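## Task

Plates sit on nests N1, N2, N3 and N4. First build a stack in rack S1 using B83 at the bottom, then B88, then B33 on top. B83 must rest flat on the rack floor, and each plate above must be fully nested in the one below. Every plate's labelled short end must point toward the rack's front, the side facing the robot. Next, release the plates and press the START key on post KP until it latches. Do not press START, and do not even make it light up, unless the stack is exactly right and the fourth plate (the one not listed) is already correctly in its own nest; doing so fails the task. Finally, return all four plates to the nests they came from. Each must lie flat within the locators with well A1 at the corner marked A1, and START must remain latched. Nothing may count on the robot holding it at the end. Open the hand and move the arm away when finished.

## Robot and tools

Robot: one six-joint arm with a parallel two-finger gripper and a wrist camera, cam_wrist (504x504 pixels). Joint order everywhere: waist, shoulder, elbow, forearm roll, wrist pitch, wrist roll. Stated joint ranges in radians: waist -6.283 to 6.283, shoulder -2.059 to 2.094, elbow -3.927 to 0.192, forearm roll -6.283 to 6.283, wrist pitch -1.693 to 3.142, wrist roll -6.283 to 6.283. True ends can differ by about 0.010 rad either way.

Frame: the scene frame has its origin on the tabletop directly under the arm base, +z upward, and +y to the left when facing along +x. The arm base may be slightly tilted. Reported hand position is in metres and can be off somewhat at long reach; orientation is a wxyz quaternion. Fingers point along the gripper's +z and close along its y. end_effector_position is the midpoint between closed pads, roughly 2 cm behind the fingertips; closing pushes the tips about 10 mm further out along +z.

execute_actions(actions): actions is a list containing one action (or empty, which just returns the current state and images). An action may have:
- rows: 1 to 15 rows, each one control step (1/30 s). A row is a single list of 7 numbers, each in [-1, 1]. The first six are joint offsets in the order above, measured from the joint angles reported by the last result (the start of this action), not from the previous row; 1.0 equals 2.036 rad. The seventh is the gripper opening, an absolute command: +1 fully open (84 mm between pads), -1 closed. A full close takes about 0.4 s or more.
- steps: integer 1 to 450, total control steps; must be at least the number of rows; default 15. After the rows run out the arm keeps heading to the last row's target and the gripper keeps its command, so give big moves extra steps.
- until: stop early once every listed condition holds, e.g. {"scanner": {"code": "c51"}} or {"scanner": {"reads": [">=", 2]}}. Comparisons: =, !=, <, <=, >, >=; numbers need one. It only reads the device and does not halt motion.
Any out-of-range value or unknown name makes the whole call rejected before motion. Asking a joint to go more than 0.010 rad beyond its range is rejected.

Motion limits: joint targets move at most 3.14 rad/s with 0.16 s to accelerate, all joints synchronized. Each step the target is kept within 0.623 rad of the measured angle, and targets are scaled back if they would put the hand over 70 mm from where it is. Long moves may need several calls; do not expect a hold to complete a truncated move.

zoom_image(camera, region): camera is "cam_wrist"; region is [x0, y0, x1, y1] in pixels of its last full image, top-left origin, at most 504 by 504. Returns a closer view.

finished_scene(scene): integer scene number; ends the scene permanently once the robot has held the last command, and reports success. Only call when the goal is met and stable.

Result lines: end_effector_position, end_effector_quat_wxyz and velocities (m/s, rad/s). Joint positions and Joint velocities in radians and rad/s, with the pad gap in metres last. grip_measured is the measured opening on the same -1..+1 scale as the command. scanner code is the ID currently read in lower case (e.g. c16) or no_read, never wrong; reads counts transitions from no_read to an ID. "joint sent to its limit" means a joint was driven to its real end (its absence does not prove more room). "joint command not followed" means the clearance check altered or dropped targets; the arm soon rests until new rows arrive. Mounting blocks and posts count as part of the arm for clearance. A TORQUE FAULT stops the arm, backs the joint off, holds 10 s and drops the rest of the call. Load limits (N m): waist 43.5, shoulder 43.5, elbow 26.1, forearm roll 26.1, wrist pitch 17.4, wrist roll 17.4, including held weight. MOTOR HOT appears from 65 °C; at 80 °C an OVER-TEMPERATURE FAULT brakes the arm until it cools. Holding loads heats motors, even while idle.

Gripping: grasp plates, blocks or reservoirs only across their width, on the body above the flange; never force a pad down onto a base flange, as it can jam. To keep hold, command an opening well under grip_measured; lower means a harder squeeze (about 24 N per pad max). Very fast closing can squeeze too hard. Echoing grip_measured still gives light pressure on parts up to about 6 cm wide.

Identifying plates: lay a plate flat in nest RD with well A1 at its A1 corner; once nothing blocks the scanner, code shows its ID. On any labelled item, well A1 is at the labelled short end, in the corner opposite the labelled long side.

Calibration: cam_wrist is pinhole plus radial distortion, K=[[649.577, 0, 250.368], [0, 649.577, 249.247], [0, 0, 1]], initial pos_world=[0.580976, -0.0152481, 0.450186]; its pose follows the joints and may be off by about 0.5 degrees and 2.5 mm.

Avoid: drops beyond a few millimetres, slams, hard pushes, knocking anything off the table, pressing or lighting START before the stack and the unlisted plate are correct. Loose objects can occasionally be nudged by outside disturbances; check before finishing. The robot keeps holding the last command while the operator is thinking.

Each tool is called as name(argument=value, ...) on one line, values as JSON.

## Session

execute_actions(actions=[])

Scene clock: 0.00 s.
end_effector_position=(-0.1364, +0.4456, +0.1459) grip_measured=+1.00 end_effector_quat_wxyz=(+0.572, +0.599, -0.442, -0.344) end_effector_velocity=(-0.000, -0.000, +0.000) end_effector_angular_velocity=(-0.001, +0.001, +0.000)
Joint positions: [ 1.511 -0.668 -0.599  0.988  1.618  1.947  0.084]
Joint velocities: [-0.     0.     0.001 -0.     0.001 -0.     0.   ]
scanner: code=no_read reads=0
camera_calibration (this result's frames):
cam_wrist: T_world_to_cam=[[-0.146424, 0.0552585, 0.987677, -0.156648], [-0.368514, 0.923524, -0.106302, -0.375515], [-0.918018, -0.379538, -0.114863, 0.195286], [0, 0, 0, 1]] pos_world=[0.0179562, 0.429571, 0.137231]

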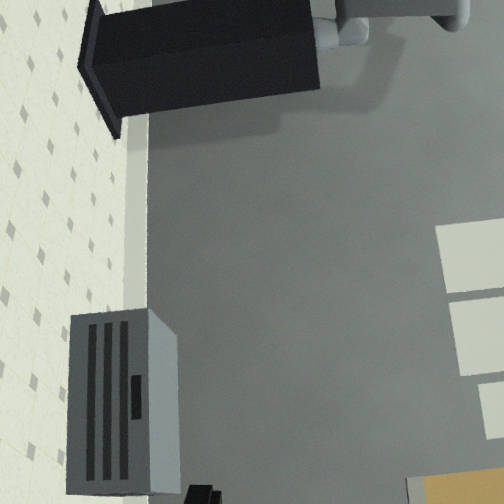

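execute_actions(actions=[{"rows":[[0,-0.22,-0.15,0,0.1,0,1]],"steps":25}])

Scene clock: 2.37 s.
end_effector_position=(-0.1230, +0.5297, +0.3537) grip_measured=+1.00 end_effector_quat_wxyz=(+0.370, +0.768, -0.275, -0.445) end_effector_velocity=(+0.000, +0.003, +0.008) end_effector_angular_velocity=(+0.027, -0.003, -0.001)
Joint positions: [ 1.51  -1.114 -0.903  0.988  1.822  1.947  0.084]
Joint velocities: [ 0.001 -0.011 -0.016  0.002 -0.     0.001  0.   ]
scanner: code=no_read reads=0
camera_calibration (this result's frames):
cam_wrist: T_world_to_cam=[[-0.10385, -0.567553, 0.816761, 0.0309696], [-0.44899, 0.759515, 0.470686, -0.553226], [-0.887482, -0.317837, -0.333701, 0.311844], [0, 0, 0, 1]] pos_world=[0.0315789, 0.536876, 0.339163]

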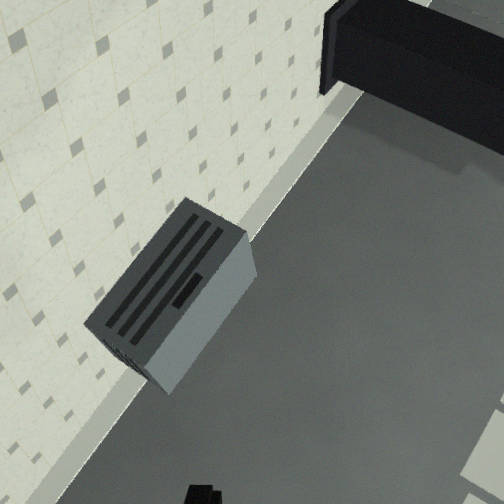

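execute_actions(actions=[{"rows":[[-0.984,0,0,-0.05,0.01,-0.078,1]],"steps":50}])

execute_actions(actions=[{"rows":[[0,0.129,0.134,0,0,0,1]],"steps":22}])

execute_actions(actions=[{"rows":[[-0.023,0.534,-0.198,-0.028,-0.21,0.118,1]],"steps":40}])

Scene clock: 5.43 s.
end_effector_position=(+0.2826, +0.4500, +0.3169) grip_measured=+1.00 end_effector_quat_wxyz=(+0.056, -0.575, +0.800, -0.165) end_effector_velocity=(+0.001, -0.000, +0.000) end_effector_angular_velocity=(-0.000, -0.003, -0.001)
Joint positions: [-0.492 -1.114 -0.903  0.886  1.842  1.788  0.084]
Joint velocities: [-0.002  0.     0.    -0.    -0.002 -0.     0.   ]
scanner: code=no_read reads=0
camera_calibration (this result's frames):
cam_wrist: T_world_to_cam=[[-0.894651, 0.295886, -0.33474, 0.257703], [0.344132, 0.934206, -0.0939826, -0.417136], [0.284908, -0.199277, -0.937612, 0.4409], [0, 0, 0, 1]] pos_world=[0.248488, 0.401301, 0.460453]

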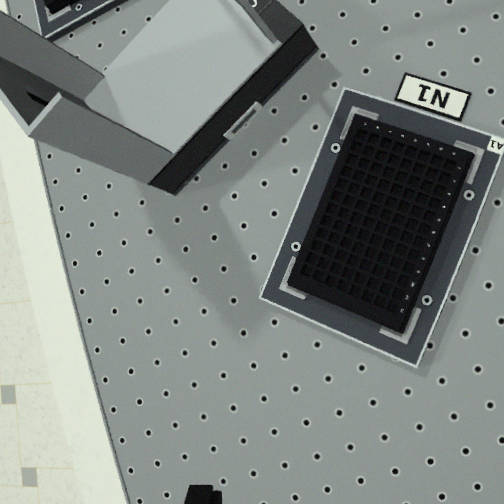

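Scene clock: 6.17 s.
end_effector_position=(+0.2955, +0.3268, +0.2505) grip_measured=+1.00 end_effector_quat_wxyz=(-0.000, -0.410, +0.912, +0.001) end_effector_velocity=(-0.000, -0.003, -0.002) end_effector_angular_velocity=(+0.005, +0.005, -0.010)
Joint positions: [-0.492 -0.852 -0.631  0.886  1.842  1.788  0.084]
Joint velocities: [-0.     0.007  0.006 -0.001 -0.001  0.    -0.   ]
scanner: code=no_read reads=0
camera_calibration (this result's frames):
cam_wrist: T_world_to_cam=[[-0.73894, 0.673764, -0.00305155, 0.0309152], [0.673755, 0.738947, 0.00352091, -0.370691], [0.0046272, 0.000545741, -0.999989, 0.383534], [0, 0, 0, 1]] pos_world=[0.270825, 0.252882, 0.384929]

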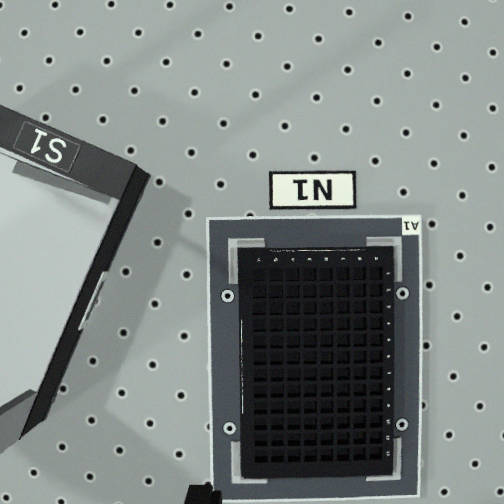

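Scene clock: 7.50 s.
end_effector_position=(+0.4402, +0.0341, +0.2310) grip_measured=+1.00 end_effector_quat_wxyz=(-0.001, -0.031, +1.000, -0.001) end_effector_velocity=(-0.000, -0.001, -0.001) end_effector_angular_velocity=(+0.003, +0.001, -0.003)
Joint positions: [-0.539  0.234 -1.034  0.829  1.415  2.028  0.084]
Joint velocities: [-0.     0.003 -0.     0.001  0.001  0.     0.   ]
scanner: code=no_read reads=0
camera_calibration (this result's frames):
cam_wrist: T_world_to_cam=[[-0.0491465, 0.998765, -0.00723834, 0.0212253], [0.998791, 0.0491539, 0.000848701, -0.370795], [0.00120345, -0.00718788, -0.999973, 0.365368], [0, 0, 0, 1]] pos_world=[0.37095, -0.000346859, 0.365826]

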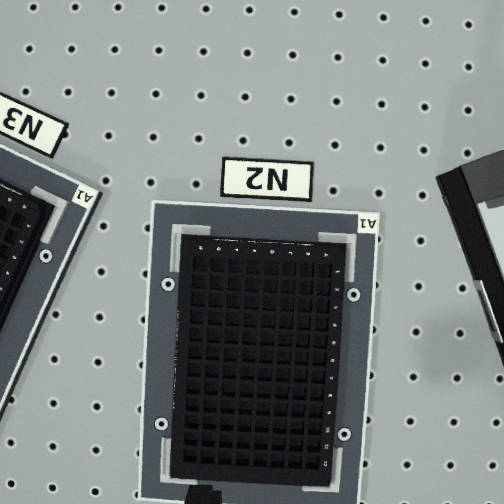

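execute_actions(actions=[{"rows":[[-0.42,0,0,0.057,0.086,-0.388,1],[-0.42,0,0,0.057,0.086,-0.388,1],[-0.42,0,0,0.057,0.086,-0.388,1],[-0.42,0,0,0.057,0.086,-0.388,1],[-0.42,0,0,0.057,0.086,-0.388,1],[-0.42,0,0,0.057,0.086,-0.388,1],[-0.42,0,0,0.057,0.086,-0.388,1],[-0.42,0,0,0.057,0.086,-0.388,1],[-0.42,0.007,0.233,0.057,0.086,-0.388,1]],"steps":40}])

Scene clock: 11.23 s.
end_effector_position=(+0.2450, -0.0258, +0.2964) grip_measured=+1.00 end_effector_quat_wxyz=(+0.374, -0.050, +0.923, +0.079) end_effector_velocity=(-0.000, +0.000, -0.000) end_effector_angular_velocity=(+0.001, -0.001, -0.001)
Joint positions: [-1.394  0.248 -0.56   0.945  1.59   1.239  0.084]
Joint velocities: [-0.002  0.001  0.002 -0.    -0.    -0.001  0.   ]
scanner: code=no_read reads=0
camera_calibration (this result's frames):
cam_wrist: T_world_to_cam=[[-0.139312, 0.983649, 0.114137, 0.057734], [0.715337, 0.020263, 0.698485, -0.311002], [0.684751, 0.178954, -0.706464, 0.180825], [0, 0, 0, 1]] pos_world=[0.106694, -0.0828474, 0.338387]

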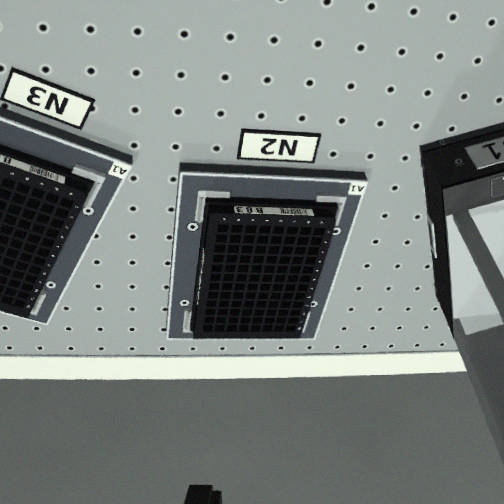

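zoom_image(camera="cam_wrist", region=[220,190,330,230])

execute_actions(actions=[{"rows":[[0,0,0,0,-0.2,0,1]],"steps":20}])

Region (220, 190, 330, 230) of cam_wrist's 504x504 image, scaled by 4.582, with more detail than that image has; it fills the top 183 rows of this view, and the rest is white.

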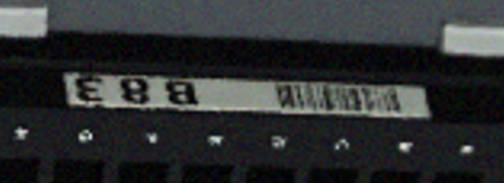

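Scene clock: 12.60 s.
end_effector_position=(+0.2022, -0.1228, +0.3012) grip_measured=+1.00 end_effector_quat_wxyz=(+0.315, +0.017, +0.943, -0.102) end_effector_velocity=(-0.000, -0.001, +0.001) end_effector_angular_velocity=(-0.003, +0.000, -0.001)
Joint positions: [-1.394  0.248 -0.56   0.945  1.183  1.239  0.084]
Joint velocities: [-0.     0.    -0.001  0.    -0.002  0.    -0.   ]
scanner: code=no_read reads=0
camera_calibration (this result's frames):
cam_wrist: T_world_to_cam=[[0.109424, 0.978013, -0.17753, 0.183421], [0.798011, 0.0200472, 0.60231, -0.26959], [0.592626, -0.207578, -0.778271, 0.223734], [0, 0, 0, 1]] pos_world=[0.0624743, -0.127541, 0.369065]

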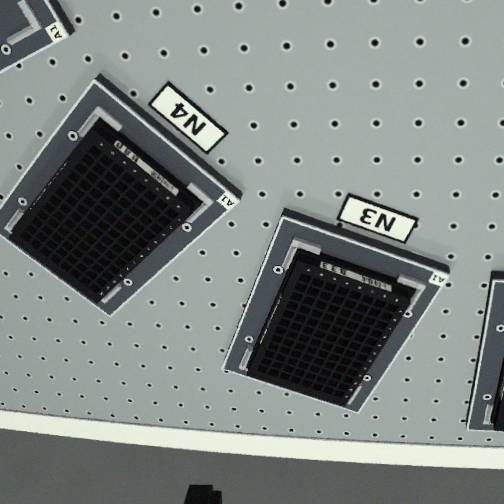

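zoom_image(camera="cam_wrist", region=[310,250,400,300])

zoom_image(camera="cam_wrist", region=[100,125,190,205])

Region (310, 250, 400, 300) of cam_wrist's 504x504 image, scaled by 5.600, with more detail than that image has.

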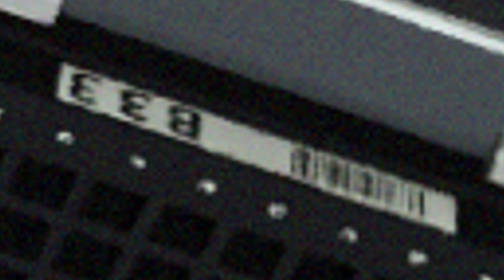

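Region (100, 125, 190, 205) of cam_wrist's 504x504 image, scaled by 5.600, with more detail than that image has.

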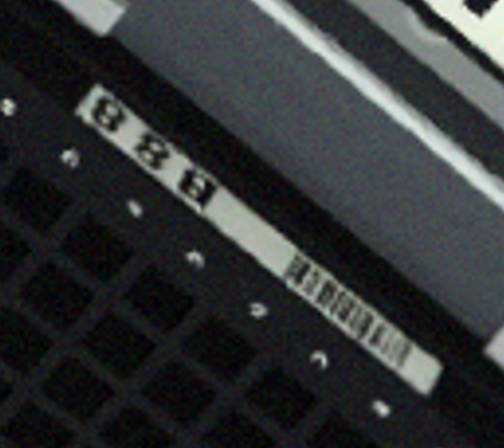

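execute_actions(actions=[{"rows":[[0,0,-0.233,-0.057,0.114,0.2,1],[0,0,-0.233,-0.057,0.114,0.2,1],[0,0,-0.233,-0.057,0.114,0.2,1],[0,0,-0.233,-0.057,0.114,0.2,1],[0,0,-0.233,-0.057,0.114,0.2,1],[0,0,-0.233,-0.057,0.114,0.2,1],[0,0,-0.233,-0.057,0.114,0.2,1],[0,0,-0.233,-0.057,0.114,0.2,1],[0.4194,-0.006,-0.233,-0.057,0.114,0.3885,1]],"steps":40}])

execute_actions(actions=[{"rows":[[0.1213,0.083,0.0761,0.1282,-0.1508,-0.0619,1]],"steps":28}])

Scene clock: 28.70 s.
end_effector_position=(+0.4396, +0.0330, +0.2313) grip_measured=+1.00 end_effector_quat_wxyz=(-0.000, -0.029, +1.000, -0.000) end_effector_velocity=(+0.001, +0.003, -0.003) end_effector_angular_velocity=(+0.002, +0.007, +0.007)
Joint positions: [-0.542  0.236 -1.034  0.829  1.415  2.029  0.084]
Joint velocities: [ 0.01  -0.    -0.002  0.001  0.002  0.001 -0.   ]
scanner: code=no_read reads=0
camera_calibration (this result's frames):
cam_wrist: T_world_to_cam=[[-0.0450582, 0.998964, -0.00637063, 0.0203324], [0.998982, 0.0450708, 0.00185961, -0.37033], [0.00214481, -0.00628035, -0.999978, 0.365223], [0, 0, 0, 1]] pos_world=[0.370086, -0.00132649, 0.366033]

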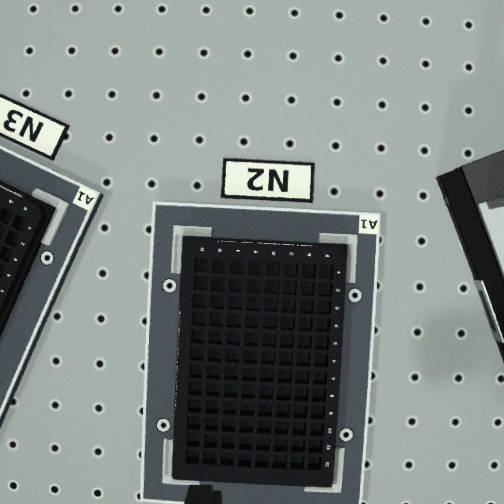

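Scene clock: 29.63 s.
end_effector_position=(+0.4245, -0.0009, +0.0834) grip_measured=+1.00 end_effector_quat_wxyz=(+0.001, +0.002, +1.000, -0.001) end_effector_velocity=(-0.000, +0.000, -0.001) end_effector_angular_velocity=(+0.001, +0.002, -0.000)
Joint positions: [-0.295  0.405 -0.879  1.09   1.108  1.903  0.084]
Joint velocities: [ 0.001  0.001 -0.     0.     0.    -0.     0.   ]
scanner: code=no_read reads=0
camera_calibration (this result's frames):
cam_wrist: T_world_to_cam=[[0.0164149, 0.999842, -0.00685591, 0.0264931], [0.999858, -0.0163879, 0.00397929, -0.353988], [0.00386631, -0.00692026, -0.999969, 0.216382], [0, 0, 0, 1]] pos_world=[0.352666, -0.0307926, 0.217966]

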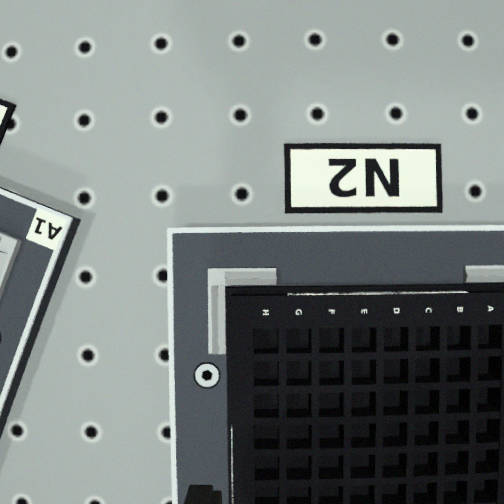

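execute_actions(actions=[{"rows":[[0.0278,0.0172,0.0027,0.0319,-0.0187,-0.0133,1]],"steps":16}])

Scene clock: 31.73 s.
end_effector_position=(+0.4237, -0.0004, +0.0570) grip_measured=+1.00 end_effector_quat_wxyz=(+0.001, +0.003, +1.000, +0.000) end_effector_velocity=(-0.001, +0.000, -0.001) end_effector_angular_velocity=(+0.002, +0.003, -0.002)
Joint positions: [-0.239  0.44  -0.874  1.155  1.07   1.876  0.084]
Joint velocities: [ 0.002  0.002  0.001  0.001  0.    -0.    -0.   ]
scanner: code=no_read reads=0
camera_calibration (this result's frames):
cam_wrist: T_world_to_cam=[[0.0185474, 0.999815, -0.0050871, 0.0248628], [0.99982, -0.0185261, 0.00420667, -0.353136], [0.00411165, -0.0051642, -0.999978, 0.189926], [0, 0, 0, 1]] pos_world=[0.35183, -0.0304196, 0.191534]

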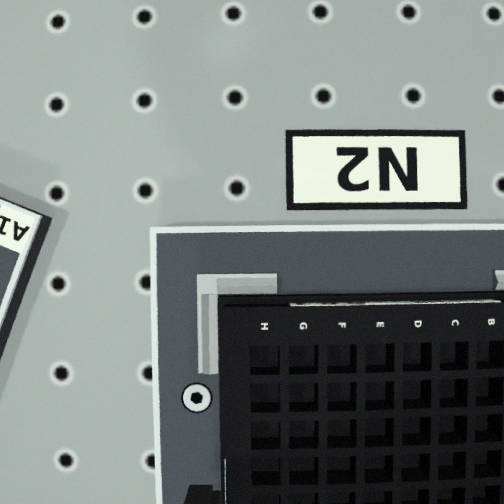

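execute_actions(actions=[{"rows":[[0.0079,0.0049,0.0007,0.009,-0.0052,-0.0037,1],[0.0079,0.0049,0.0007,0.009,-0.0052,-0.0037,1],[0.0079,0.0049,0.0007,0.009,-0.0052,-0.0037,1],[0.0158,0.0098,0.0015,0.018,-0.0105,-0.0075,1]],"steps":16}])

execute_actions(actions=[{"rows":[[0,0,0,0,0,0,0.3]],"steps":12}])

Scene clock: 34.47 s.
end_effector_position=(+0.4222, -0.0004, +0.0423) grip_measured=+1.00 end_effector_quat_wxyz=(+0.000, +0.004, +1.000, -0.000) end_effector_velocity=(-0.002, -0.000, -0.001) end_effector_angular_velocity=(+0.002, +0.003, -0.003)
Joint positions: [-0.207  0.46  -0.871  1.191  1.049  1.861  0.084]
Joint velocities: [0.001 0.002 0.002 0.    0.001 0.    0.   ]
scanner: code=no_read reads=0
camera_calibration (this result's frames):
cam_wrist: T_world_to_cam=[[0.0207149, 0.999768, -0.00596972, 0.0239273], [0.999781, -0.0206963, 0.0031447, -0.351487], [0.00302042, -0.00603355, -0.999977, 0.17561], [0, 0, 0, 1]] pos_world=[0.350384, -0.0301367, 0.176855]

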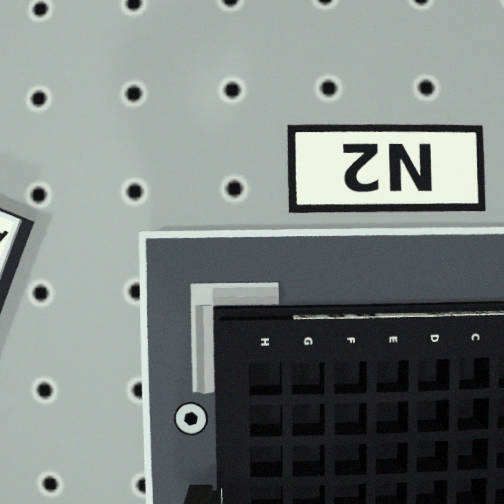

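Scene clock: 34.87 s.
end_effector_position=(+0.4223, -0.0004, +0.0424) grip_measured=+0.93 end_effector_quat_wxyz=(+0.000, +0.004, +1.000, -0.000) end_effector_velocity=(+0.000, +0.000, -0.000) end_effector_angular_velocity=(+0.000, +0.000, -0.000)
Joint positions: [-0.207  0.459 -0.871  1.191  1.049  1.861  0.082]
Joint velocities: [ 0.  0.  0.  0. -0.  0.  0.]
scanner: code=no_read reads=0
camera_calibration (this result's frames):
cam_wrist: T_world_to_cam=[[0.0205822, 0.999769, -0.00614459, 0.0240163], [0.999782, -0.0205608, 0.00352392, -0.351662], [0.00339677, -0.00621578, -0.999975, 0.175595], [0, 0, 0, 1]] pos_world=[0.350495, -0.0301498, 0.176978]

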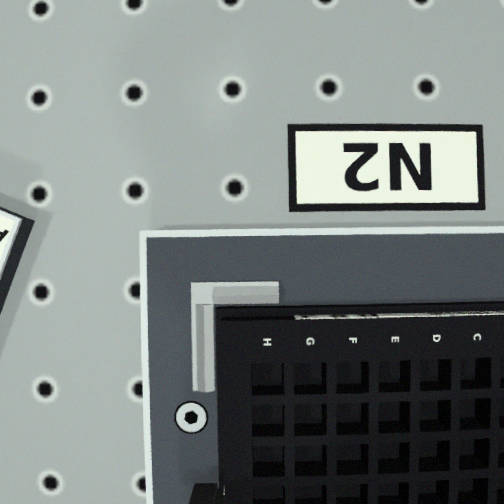

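execute_actions(actions=[{"rows":[[-0.0054,-0.0036,0.0004,-0.0058,0.0034,0.002,0.3],[-0.0054,-0.0036,0.0004,-0.0058,0.0034,0.002,0.3],[-0.0108,-0.0073,0.0007,-0.0115,0.0067,0.004,0.3],[-0.0108,-0.0073,0.0007,-0.0115,0.0067,0.004,0.3],[-0.0162,-0.0109,0.0011,-0.0173,0.0101,0.006,0.3],[-0.0162,-0.0109,0.0011,-0.0173,0.0101,0.006,0.3],[-0.0162,-0.0109,0.0011,-0.0173,0.0101,0.006,0.3],[-0.0162,-0.0109,0.0011,-0.0173,0.0101,0.006,0.3],[-0.0162,-0.0109,0.0011,-0.0173,0.0101,0.006,0.3],[-0.1636,-0.1095,-0.08,-0.1778,0.1798,0.083,0.3]],"steps":36}])

execute_actions(actions=[{"rows":[[0.051,-0.2706,0.1252,0.0192,0.0653,-0.0639,0.3]],"steps":30}])

Scene clock: 42.30 s.
end_effector_position=(+0.4397, +0.0333, +0.2304) grip_measured=+0.93 end_effector_quat_wxyz=(-0.001, -0.029, +1.000, -0.000) end_effector_velocity=(+0.001, +0.000, +0.002) end_effector_angular_velocity=(-0.002, -0.003, +0.001)
Joint positions: [-0.54   0.237 -1.034  0.829  1.415  2.03   0.082]
Joint velocities: [-0.003 -0.002 -0.002 -0.001  0.001  0.    -0.   ]
scanner: code=no_read reads=0
camera_calibration (this result's frames):
cam_wrist: T_world_to_cam=[[-0.0448981, 0.998975, -0.00569832, 0.01983], [0.998991, 0.0449014, 0.000464908, -0.370092], [0.000720294, -0.0056717, -0.999984, 0.364876], [0, 0, 0, 1]] pos_world=[0.370346, -0.00112257, 0.365155]

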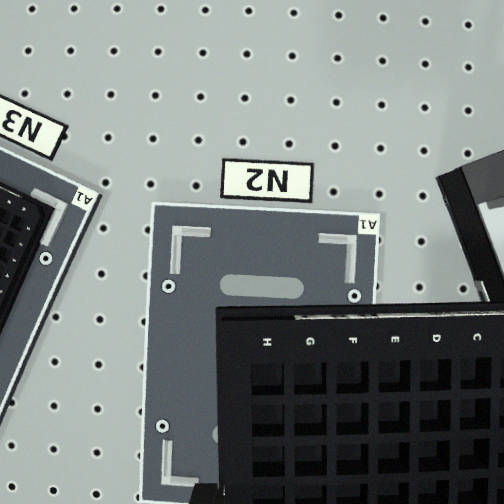

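Scene clock: 43.30 s.
end_effector_position=(+0.3945, +0.2036, +0.2354) grip_measured=+0.93 end_effector_quat_wxyz=(+0.000, -0.231, +0.973, +0.001) end_effector_velocity=(+0.000, +0.001, +0.000) end_effector_angular_velocity=(-0.000, -0.001, +0.003)
Joint positions: [-0.436 -0.314 -0.779  0.868  1.547  1.9    0.082]
Joint velocities: [ 0.001 -0.003  0.     0.001  0.    -0.    -0.   ]
scanner: code=no_read reads=0
camera_calibration (this result's frames):
cam_wrist: T_world_to_cam=[[-0.437589, 0.899166, -0.00403122, 0.0225624], [0.899163, 0.437602, 0.00314259, -0.373808], [0.00458979, -0.00224956, -0.999987, 0.368701], [0, 0, 0, 1]] pos_world=[0.344296, 0.144121, 0.369961]

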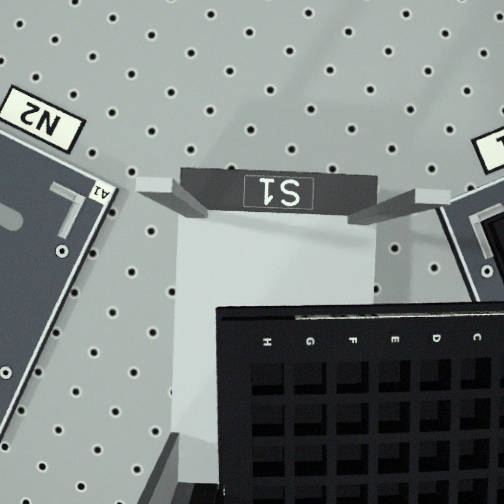

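execute_actions(actions=[{"rows":[[-0.0252,0.0223,0.0241,-0.011,-0.0134,-0.0203,0.3]],"steps":18}])

Scene clock: 51.47 s.
end_effector_position=(+0.3796, +0.1661, +0.2304) grip_measured=+0.93 end_effector_quat_wxyz=(-0.000, -0.202, +0.979, +0.001) end_effector_velocity=(-0.000, -0.001, -0.000) end_effector_angular_velocity=(+0.001, -0.000, -0.002)
Joint positions: [-0.487 -0.268 -0.73   0.846  1.52   1.859  0.082]
Joint velocities: [-0.001  0.001  0.001  0.    -0.    -0.     0.   ]
scanner: code=no_read reads=0
camera_calibration (this result's frames):
cam_wrist: T_world_to_cam=[[-0.383988, 0.923332, -0.00330369, 0.0252013], [0.923332, 0.383996, 0.0024236, -0.34406], [0.00350639, -0.00211977, -0.999992, 0.364053], [0, 0, 0, 1]] pos_world=[0.326082, 0.10962, 0.364967]

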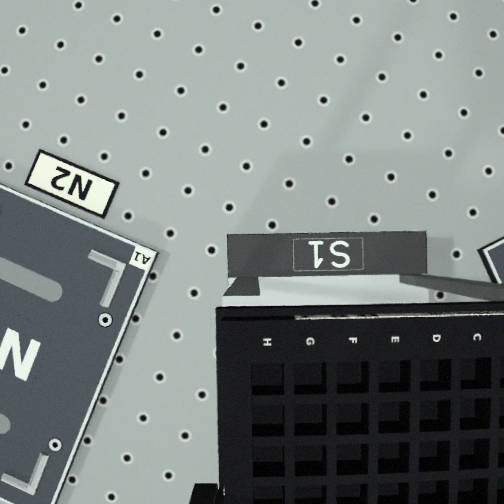

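zoom_image(camera="cam_wrist", region=[190,220,330,330])

Region (190, 220, 330, 330) of cam_wrist's 504x504 image, scaled by 3.600, with more detail than that image has; it fills the top 396 rows of this view, and the rest is white.

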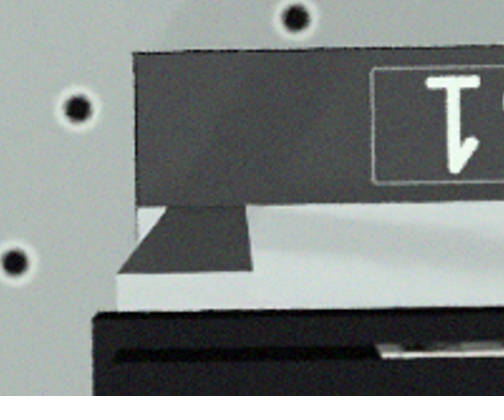

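execute_actions(actions=[{"rows":[[0.0286,-0.0018,0.0149,0.0153,-0.0271,0.0057,0.3]],"steps":18}])

zoom_image(camera="cam_wrist", region=[190,220,330,330])

Scene clock: 61.93 s.
end_effector_position=(+0.3833, +0.1693, +0.2107) grip_measured=+0.93 end_effector_quat_wxyz=(-0.000, -0.202, +0.979, +0.001) end_effector_velocity=(-0.001, -0.000, -0.001) end_effector_angular_velocity=(+0.002, +0.002, -0.001)
Joint positions: [-0.429 -0.272 -0.7    0.877  1.465  1.87   0.082]
Joint velocities: [ 0.001  0.     0.002  0.     0.    -0.     0.   ]
scanner: code=no_read reads=0
camera_calibration (this result's frames):
cam_wrist: T_world_to_cam=[[-0.383782, 0.923413, -0.0044272, 0.0237359], [0.923415, 0.383795, 0.00265305, -0.348731], [0.004149, -0.00306995, -0.999987, 0.344272], [0, 0, 0, 1]] pos_world=[0.329704, 0.11298, 0.345298]

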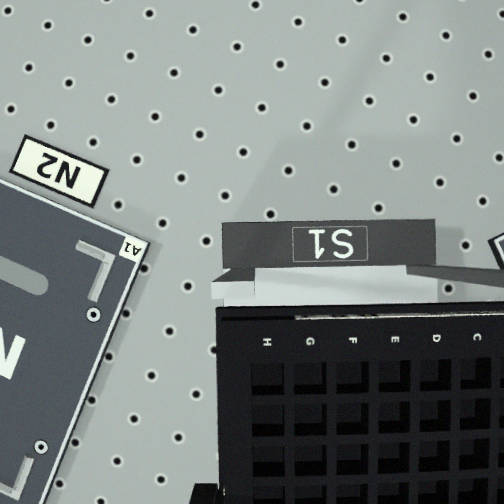

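Region (190, 220, 330, 330) of cam_wrist's 504x504 image, scaled by 3.600, with more detail than that image has; it fills the top 396 rows of this view, and the rest is white.

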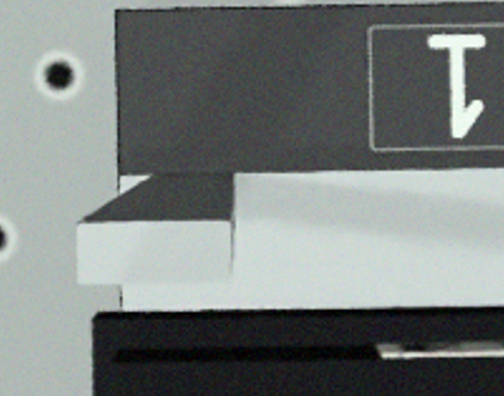

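execute_actions(actions=[{"rows":[[-0.0005,0,0.0015,0.0005,-0.0005,-0.0005,0.3],[-0.0005,0,0.0015,0.0005,-0.0005,-0.0005,0.3],[-0.0005,0,0.0015,0.0005,-0.0005,-0.0005,0.3],[0.0123,-0.0005,0.0107,0.0075,-0.0141,-0.0007,0.3],[0.0123,-0.0005,0.0107,0.0075,-0.0141,-0.0007,0.3],[0.0253,-0.0005,0.0194,0.0149,-0.0278,-0.001,0.3],[0.0253,-0.0005,0.0194,0.0149,-0.0278,-0.001,0.3],[0.0384,0,0.0276,0.0227,-0.0414,-0.0016,0.3],[0.0384,0,0.0276,0.0227,-0.0414,-0.0016,0.3],[0.0517,0.0014,0.035,0.0311,-0.0551,-0.0027,0.3],[0.0517,0.0014,0.035,0.0311,-0.0551,-0.0027,0.3],[0.0652,0.0034,0.042,0.04,-0.0687,-0.004,0.3],[0.0652,0.0034,0.042,0.04,-0.0687,-0.004,0.3],[0.0789,0.0059,0.0484,0.0492,-0.0824,-0.0056,0.3]],"steps":28}])

execute_actions(actions=[{"rows":[[0.0163,0.0042,0.0066,0.0116,-0.0161,-0.0025,0.3],[0.0163,0.0042,0.0066,0.0116,-0.0161,-0.0025,0.3],[0.0163,0.0042,0.0066,0.0116,-0.0161,-0.0025,0.3],[0.0328,0.0091,0.0125,0.0237,-0.0322,-0.0054,0.3],[0.0328,0.0091,0.0125,0.0237,-0.0322,-0.0054,0.3],[0.0328,0.0091,0.0125,0.0237,-0.0322,-0.0054,0.3],[0.0495,0.0148,0.0177,0.0363,-0.0482,-0.0086,0.3]],"steps":20}])

Scene clock: 78.23 s.
end_effector_position=(+0.3825, +0.1691, +0.1506) grip_measured=+0.93 end_effector_quat_wxyz=(-0.000, -0.202, +0.979, +0.001) end_effector_velocity=(-0.000, -0.000, -0.001) end_effector_angular_velocity=(-0.000, -0.000, -0.001)
Joint positions: [-0.269 -0.26  -0.601  0.977  1.297  1.859  0.082]
Joint velocities: [ 0.001  0.     0.001  0.001 -0.002  0.001 -0.   ]
scanner: code=no_read reads=0
camera_calibration (this result's frames):
cam_wrist: T_world_to_cam=[[-0.383394, 0.923575, -0.0042849, 0.0231199], [0.923576, 0.383407, 0.00254581, -0.34778], [0.00399411, -0.00298138, -0.999988, 0.284178], [0, 0, 0, 1]] pos_world=[0.32893, 0.112835, 0.285159]

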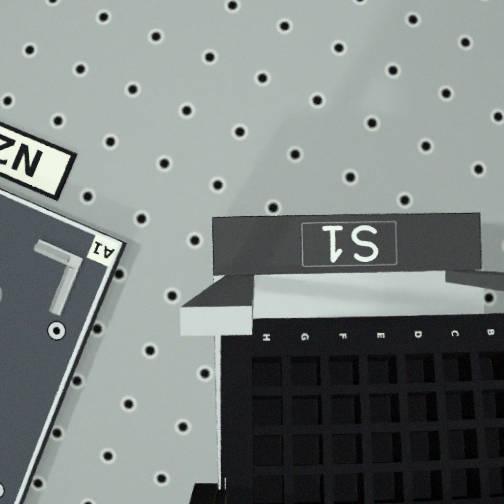

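Scene clock: 78.90 s.
end_effector_position=(+0.3828, +0.1692, +0.1157) grip_measured=+0.93 end_effector_quat_wxyz=(+0.000, -0.202, +0.979, +0.000) end_effector_velocity=(-0.001, -0.000, -0.001) end_effector_angular_velocity=(+0.000, +0.001, -0.002)
Joint positions: [-0.168 -0.23  -0.566  1.051  1.199  1.841  0.082]
Joint velocities: [ 0.001  0.001  0.001  0.001 -0.001  0.     0.   ]
scanner: code=no_read reads=0
camera_calibration (this result's frames):
cam_wrist: T_world_to_cam=[[-0.383334, 0.923597, -0.00477422, 0.0230724], [0.923598, 0.38335, 0.00300452, -0.348027], [0.00460516, -0.00325773, -0.999984, 0.249122], [0, 0, 0, 1]] pos_world=[0.329134, 0.112918, 0.250274]

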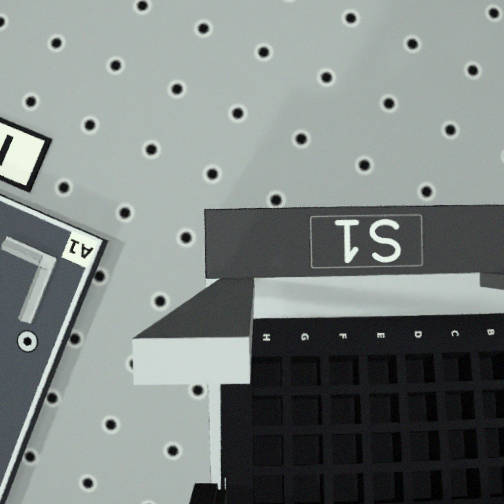

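execute_actions(actions=[{"rows":[[-0.0004,-0.001,0.002,0.0006,-0.0003,-0.0008,0.3],[-0.0004,-0.001,0.002,0.0006,-0.0003,-0.0008,0.3],[-0.0004,-0.001,0.002,0.0006,-0.0003,-0.0008,0.3],[-0.0004,-0.001,0.002,0.0006,-0.0003,-0.0008,0.3],[0.0086,0.0026,0.0043,0.0079,-0.0085,-0.0032,0.3],[0.0086,0.0026,0.0043,0.0079,-0.0085,-0.0032,0.3],[0.0086,0.0026,0.0043,0.0079,-0.0085,-0.0032,0.3],[0.0177,0.0064,0.0064,0.0153,-0.0167,-0.0057,0.3],[0.0177,0.0064,0.0064,0.0153,-0.0167,-0.0057,0.3],[0.0177,0.0064,0.0064,0.0153,-0.0167,-0.0057,0.3],[0.0267,0.0104,0.0083,0.0228,-0.0249,-0.0082,0.3],[0.0267,0.0104,0.0083,0.0228,-0.0249,-0.0082,0.3],[0.0267,0.0104,0.0083,0.0228,-0.0249,-0.0082,0.3],[0.0357,0.0146,0.0099,0.0303,-0.033,-0.0107,0.3]],"steps":28}])

Scene clock: 85.40 s.
end_effector_position=(+0.3820, +0.1690, +0.0907) grip_measured=+0.93 end_effector_quat_wxyz=(+0.001, -0.202, +0.979, +0.001) end_effector_velocity=(-0.001, -0.001, -0.001) end_effector_angular_velocity=(-0.000, +0.002, -0.002)
Joint positions: [-0.096 -0.201 -0.546  1.113  1.132  1.82   0.082]
Joint velocities: [ 0.001  0.001  0.001  0.    -0.001 -0.     0.   ]
scanner: code=no_read reads=0
camera_calibration (this result's frames):
cam_wrist: T_world_to_cam=[[-0.383398, 0.923572, -0.00452136, 0.0228236], [0.923565, 0.383416, 0.00441616, -0.347246], [0.0058122, -0.00248263, -0.99998, 0.223539], [0, 0, 0, 1]] pos_world=[0.328156, 0.112615, 0.225171]

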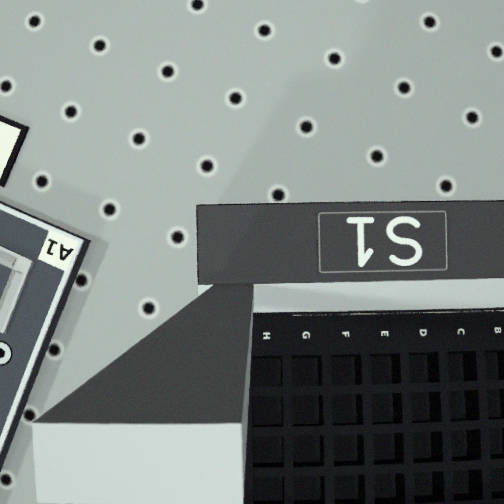

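execute_actions(actions=[{"rows":[[0.0043,0.0022,0.0006,0.0037,-0.0039,-0.0013,0.3],[0.0043,0.0022,0.0006,0.0037,-0.0039,-0.0013,0.3],[0.0043,0.0022,0.0006,0.0037,-0.0039,-0.0013,0.3],[0.0043,0.0022,0.0006,0.0037,-0.0039,-0.0013,0.3],[0.0087,0.0044,0.0012,0.0075,-0.0078,-0.0025,0.3],[0.0087,0.0044,0.0012,0.0075,-0.0078,-0.0025,0.3],[0.0087,0.0044,0.0012,0.0075,-0.0078,-0.0025,0.3],[0.0087,0.0044,0.0012,0.0075,-0.0078,-0.0025,0.3],[0.013,0.0066,0.0018,0.0112,-0.0117,-0.0038,0.3]],"steps":22}])

Scene clock: 88.77 s.
end_effector_position=(+0.3819, +0.1689, +0.0817) grip_measured=+0.94 end_effector_quat_wxyz=(+0.001, -0.201, +0.979, +0.001) end_effector_velocity=(+0.000, -0.000, -0.000) end_effector_angular_velocity=(-0.001, -0.001, -0.001)
Joint positions: [-0.069 -0.187 -0.542  1.136  1.108  1.812  0.082]
Joint velocities: [ 0.     0.     0.     0.001 -0.001 -0.     0.   ]
scanner: code=no_read reads=0
camera_calibration (this result's frames):
cam_wrist: T_world_to_cam=[[-0.382757, 0.923837, -0.00470142, 0.0225516], [0.923833, 0.382776, 0.00391933, -0.346982], [0.00542041, -0.00284317, -0.999981, 0.214745], [0, 0, 0, 1]] pos_world=[0.328021, 0.112593, 0.216207]

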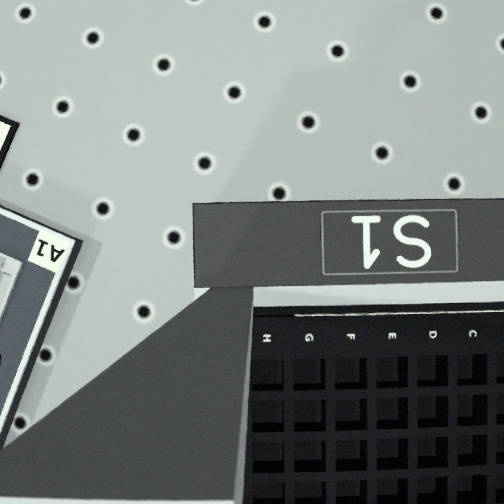

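execute_actions(actions=[{"rows":[[0.0022,0.0011,0.0003,0.0019,-0.002,-0.0006,0.3],[0.0022,0.0011,0.0003,0.0019,-0.002,-0.0006,0.3],[0.0022,0.0011,0.0003,0.0019,-0.002,-0.0006,0.3],[0.0043,0.0022,0.0006,0.0037,-0.0039,-0.0013,0.3]],"steps":16}])

Scene clock: 91.13 s.
end_effector_position=(+0.3819, +0.1687, +0.0789) grip_measured=+0.94 end_effector_quat_wxyz=(+0.001, -0.201, +0.980, +0.000) end_effector_velocity=(-0.001, -0.001, -0.000) end_effector_angular_velocity=(-0.000, +0.001, -0.002)
Joint positions: [-0.061 -0.183 -0.541  1.143  1.1    1.809  0.082]
Joint velocities: [ 0.     0.001  0.001 -0.    -0.001  0.     0.   ]
scanner: code=no_read reads=0
camera_calibration (this result's frames):
cam_wrist: T_world_to_cam=[[-0.382688, 0.923862, -0.00541635, 0.022703], [0.92386, 0.38271, 0.00393575, -0.346968], [0.00570898, -0.00349779, -0.999978, 0.211891], [0, 0, 0, 1]] pos_world=[0.328028, 0.112555, 0.213375]

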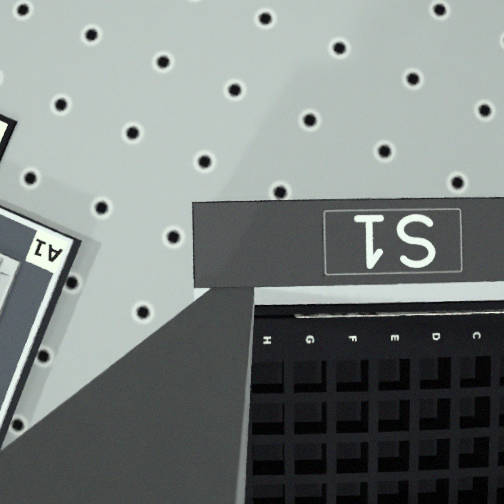

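execute_actions(actions=[{"rows":[[0,0,0,0,0,0,1],[0,0,0,0,0,0,1],[0,0,0,0,0,0,1],[0,0,0,0,0,0,1],[0,0,0,0,0,0,1],[0,0,0,0,0,0,1],[-0.0174,-0.0088,-0.0024,-0.015,0.0156,0.005,1],[-0.0174,-0.0088,-0.0024,-0.015,0.0156,0.005,1],[-0.0174,-0.0088,-0.0024,-0.015,0.0156,0.005,1],[-0.0174,-0.0088,-0.0024,-0.015,0.0156,0.005,1],[-0.0523,-0.023,-0.012,-0.0451,0.0487,0.0157,1]],"steps":22}])

execute_actions(actions=[{"rows":[[-0.0495,-0.0148,-0.0177,-0.0363,0.0482,0.0086,1],[-0.0495,-0.0148,-0.0177,-0.0363,0.0482,0.0086,1],[-0.0495,-0.0148,-0.0177,-0.0363,0.0482,0.0086,1],[-0.0495,-0.0148,-0.0177,-0.0363,0.0482,0.0086,1],[-0.09,-0.0208,-0.0385,-0.0629,0.0892,0.0126,1],[-0.09,-0.0208,-0.0385,-0.0629,0.0892,0.0126,1],[-0.09,-0.0208,-0.0385,-0.0629,0.0892,0.0126,1],[-0.129,-0.0207,-0.0646,-0.0851,0.1301,0.0138,1],[-0.129,-0.0207,-0.0646,-0.0851,0.1301,0.0138,1],[-0.129,-0.0207,-0.0646,-0.0851,0.1301,0.0138,1],[-0.157,-0.019,-0.0808,-0.101,0.1575,0.0087,1]],"steps":24}])

execute_actions(actions=[{"rows":[[-0.1075,0.488,-0.296,-0.0504,-0.0795,0.1677,1]],"steps":40}])

Scene clock: 98.33 s.
end_effector_position=(+0.3824, +0.1692, +0.1150) grip_measured=+1.00 end_effector_quat_wxyz=(-0.001, -0.202, +0.979, +0.001) end_effector_velocity=(+0.002, +0.001, +0.001) end_effector_angular_velocity=(-0.001, -0.002, +0.005)
Joint positions: [-0.167 -0.229 -0.565  1.052  1.199  1.841  0.084]
Joint velocities: [ 0.    -0.001 -0.006 -0.001  0.001  0.     0.   ]
scanner: code=no_read reads=0
camera_calibration (this result's frames):
cam_wrist: T_world_to_cam=[[-0.383104, 0.923698, -0.0035371, 0.0226066], [0.9237, 0.383112, 0.00182992, -0.347501], [0.0030454, -0.00256617, -0.999992, 0.248922], [0, 0, 0, 1]] pos_world=[0.328889, 0.112889, 0.249636]

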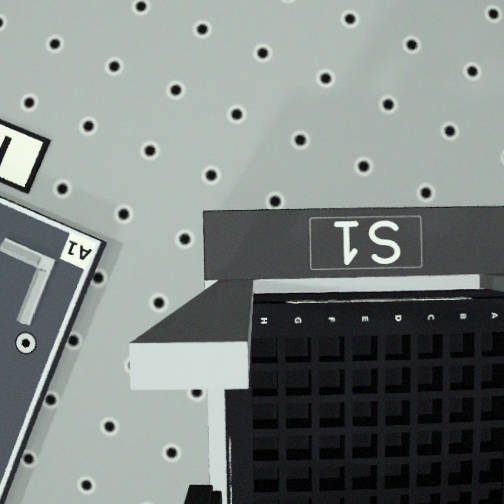

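Scene clock: 99.13 s.
end_effector_position=(+0.3793, +0.1660, +0.2296) grip_measured=+1.00 end_effector_quat_wxyz=(-0.001, -0.202, +0.979, +0.002) end_effector_velocity=(+0.002, -0.000, +0.003) end_effector_angular_velocity=(-0.007, -0.007, +0.004)
Joint positions: [-0.486 -0.268 -0.729  0.846  1.52   1.859  0.084]
Joint velocities: [-0.004 -0.002 -0.006 -0.001 -0.002 -0.    -0.   ]
scanner: code=no_read reads=0
camera_calibration (this result's frames):
cam_wrist: T_world_to_cam=[[-0.383527, 0.923527, -0.00202695, 0.0245828], [0.923528, 0.38353, 0.00121646, -0.343467], [0.00190083, -0.0014054, -0.999997, 0.363777], [0, 0, 0, 1]] pos_world=[0.325938, 0.109538, 0.364243]

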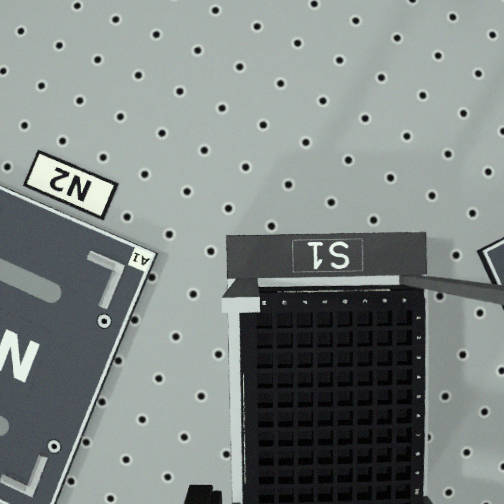

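Scene clock: 100.47 s.
end_effector_position=(+0.4135, -0.1451, +0.2290) grip_measured=+1.00 end_effector_quat_wxyz=(-0.001, +0.162, +0.987, +0.001) end_effector_velocity=(-0.001, -0.001, -0.001) end_effector_angular_velocity=(+0.001, +0.000, -0.003)
Joint positions: [-0.704  0.725 -1.331  0.744  1.358  2.2    0.084]
Joint velocities: [-0.001  0.003  0.001  0.    -0.001  0.    -0.   ]
scanner: code=no_read reads=0
camera_calibration (this result's frames):
cam_wrist: T_world_to_cam=[[0.332262, 0.94318, -0.00373984, 0.0323243], [0.943186, -0.332264, 0.000013006, -0.367523], [-0.00123035, -0.00353169, -0.999993, 0.363645], [0, 0, 0, 1]] pos_world=[0.33635, -0.151318, 0.363768]

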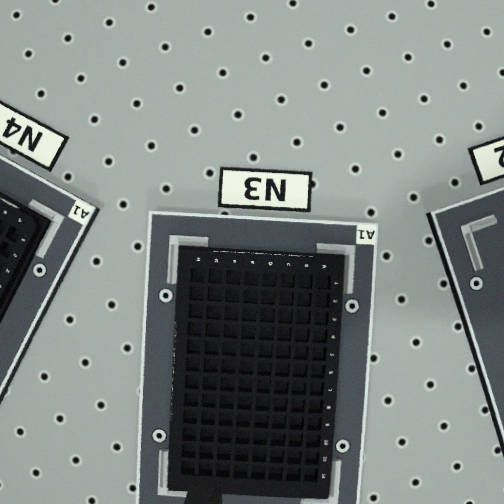

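execute_actions(actions=[{"rows":[[-0.0459,0.2822,-0.0995,0.007,-0.1227,0.0779,1]],"steps":34}])

Scene clock: 112.93 s.
end_effector_position=(+0.2947, -0.3250, +0.1003) grip_measured=+1.00 end_effector_quat_wxyz=(-0.000, +0.381, +0.925, -0.000) end_effector_velocity=(-0.001, -0.000, -0.001) end_effector_angular_velocity=(+0.002, +0.001, -0.001)
Joint positions: [-0.798  1.299 -1.534  0.758  1.108  2.359  0.084]
Joint velocities: [-0.     0.002 -0.    -0.     0.    -0.     0.   ]
scanner: code=no_read reads=0
camera_calibration (this result's frames):
cam_wrist: T_world_to_cam=[[0.713756, 0.70037, -0.0058459, 0.0497973], [0.70039, -0.713757, 0.00236499, -0.36786], [-0.00251619, -0.00578243, -0.99998, 0.233779], [0, 0, 0, 1]] pos_world=[0.22269, -0.296087, 0.234935]

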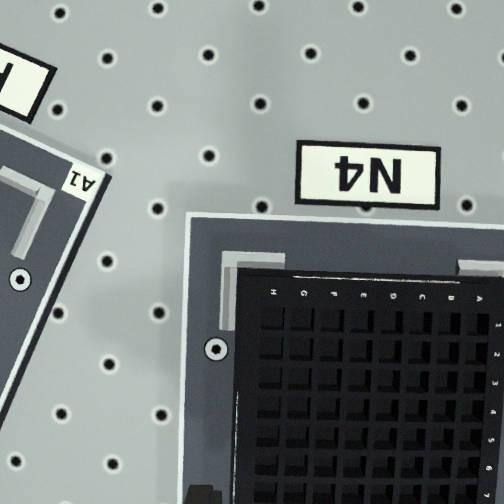

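execute_actions(actions=[{"rows":[[0.0336,0.0188,0.0185,0.0444,-0.0302,-0.0017,1]],"steps":20}])

Scene clock: 121.77 s.
end_effector_position=(+0.2914, -0.3204, +0.0568) grip_measured=+1.00 end_effector_quat_wxyz=(-0.001, +0.403, +0.915, +0.000) end_effector_velocity=(+0.002, -0.000, +0.001) end_effector_angular_velocity=(-0.003, -0.001, +0.003)
Joint positions: [-0.73   1.337 -1.496  0.848  1.047  2.355  0.084]
Joint velocities: [ 0.002 -0.001 -0.002  0.001 -0.001 -0.    -0.   ]
scanner: code=no_read reads=0
camera_calibration (this result's frames):
cam_wrist: T_world_to_cam=[[0.746238, 0.665653, -0.00588513, 0.0281306], [0.665669, -0.746246, 0.00110577, -0.362411], [-0.0036557, -0.00474271, -0.999982, 0.190976], [0, 0, 0, 1]] pos_world=[0.220952, -0.288267, 0.191538]

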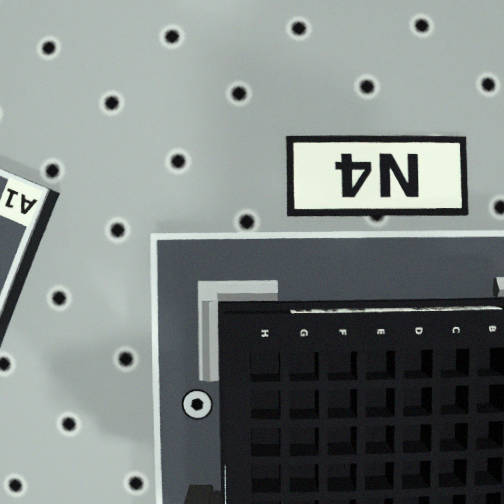

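execute_actions(actions=[{"rows":[[0.0064,0.006,-0.0018,0.008,-0.0036,-0.003,1],[0.0064,0.006,-0.0018,0.008,-0.0036,-0.003,1],[0.0064,0.006,-0.0018,0.008,-0.0036,-0.003,1],[0.0128,0.0121,-0.0036,0.0159,-0.0072,-0.0059,1]],"steps":16}])

execute_actions(actions=[{"rows":[[0,0,0,0,0,0,0.3]],"steps":12}])

Scene clock: 126.00 s.
end_effector_position=(+0.2925, -0.3214, +0.0418) grip_measured=+1.00 end_effector_quat_wxyz=(-0.000, +0.403, +0.915, -0.000) end_effector_velocity=(-0.002, +0.001, -0.002) end_effector_angular_velocity=(+0.003, +0.002, -0.003)
Joint positions: [-0.704  1.362 -1.504  0.88   1.032  2.343  0.084]
Joint velocities: [ 0.001  0.002  0.002  0.    -0.    -0.    -0.   ]
scanner: code=no_read reads=0
camera_calibration (this result's frames):
cam_wrist: T_world_to_cam=[[0.746532, 0.665323, -0.00597923, 0.0277739], [0.665342, -0.746537, 0.00182754, -0.363889], [-0.00324781, -0.00534254, -0.99998, 0.175639], [0, 0, 0, 1]] pos_world=[0.221947, -0.289197, 0.176467]

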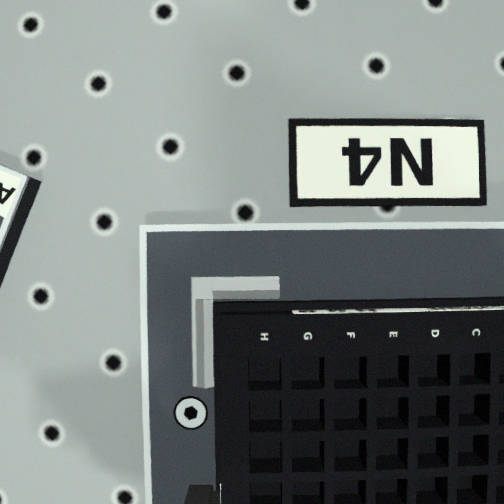

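Scene clock: 126.40 s.
end_effector_position=(+0.2924, -0.3216, +0.0419) grip_measured=+0.93 end_effector_quat_wxyz=(-0.000, +0.403, +0.915, -0.000) end_effector_velocity=(+0.000, +0.000, +0.000) end_effector_angular_velocity=(+0.000, +0.000, +0.001)
Joint positions: [-0.704  1.362 -1.504  0.88   1.032  2.343  0.082]
Joint velocities: [ 0.    -0.001  0.    -0.     0.    -0.     0.   ]
scanner: code=no_read reads=0
camera_calibration (this result's frames):
cam_wrist: T_world_to_cam=[[0.746554, 0.665297, -0.00613255, 0.0278624], [0.665317, -0.746558, 0.00214861, -0.36397], [-0.00314884, -0.00568415, -0.999979, 0.175636], [0, 0, 0, 1]] pos_world=[0.221908, -0.289263, 0.176585]

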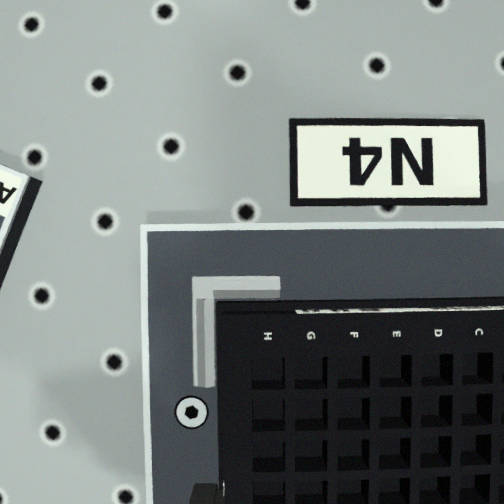

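execute_actions(actions=[{"rows":[[-0.0124,-0.0105,0.0005,-0.0161,0.0079,0.0075,0.3],[-0.0124,-0.0105,0.0005,-0.0161,0.0079,0.0075,0.3],[-0.0124,-0.0105,0.0005,-0.0161,0.0079,0.0075,0.3],[-0.0124,-0.0105,0.0005,-0.0161,0.0079,0.0075,0.3],[-0.0124,-0.0105,0.0005,-0.0161,0.0079,0.0075,0.3],[-0.0124,-0.0105,0.0005,-0.0161,0.0079,0.0075,0.3],[-0.0459,-0.0306,-0.0145,-0.0598,0.0374,0.0077,0.3]],"steps":22}])

Scene clock: 138.87 s.
end_effector_position=(+0.2941, -0.3245, +0.0991) grip_measured=+0.93 end_effector_quat_wxyz=(-0.001, +0.382, +0.924, +0.001) end_effector_velocity=(+0.011, -0.005, +0.014) end_effector_angular_velocity=(-0.028, -0.012, +0.018)
Joint positions: [-0.797  1.3   -1.533  0.759  1.108  2.359  0.082]
Joint velocities: [-0.004 -0.014 -0.018 -0.001 -0.004  0.     0.   ]
scanner: code=no_read reads=0
camera_calibration (this result's frames):
cam_wrist: T_world_to_cam=[[0.714882, 0.699227, -0.00508558, 0.0491379], [0.699238, -0.714889, 0.000507509, -0.366956], [-0.00328076, -0.00391884, -0.999987, 0.233392], [0, 0, 0, 1]] pos_world=[0.222227, -0.295777, 0.233825]

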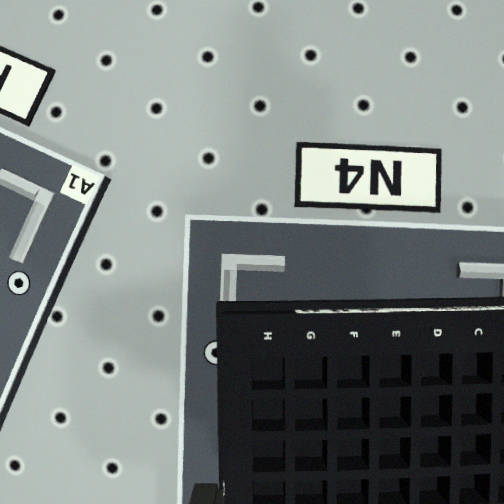

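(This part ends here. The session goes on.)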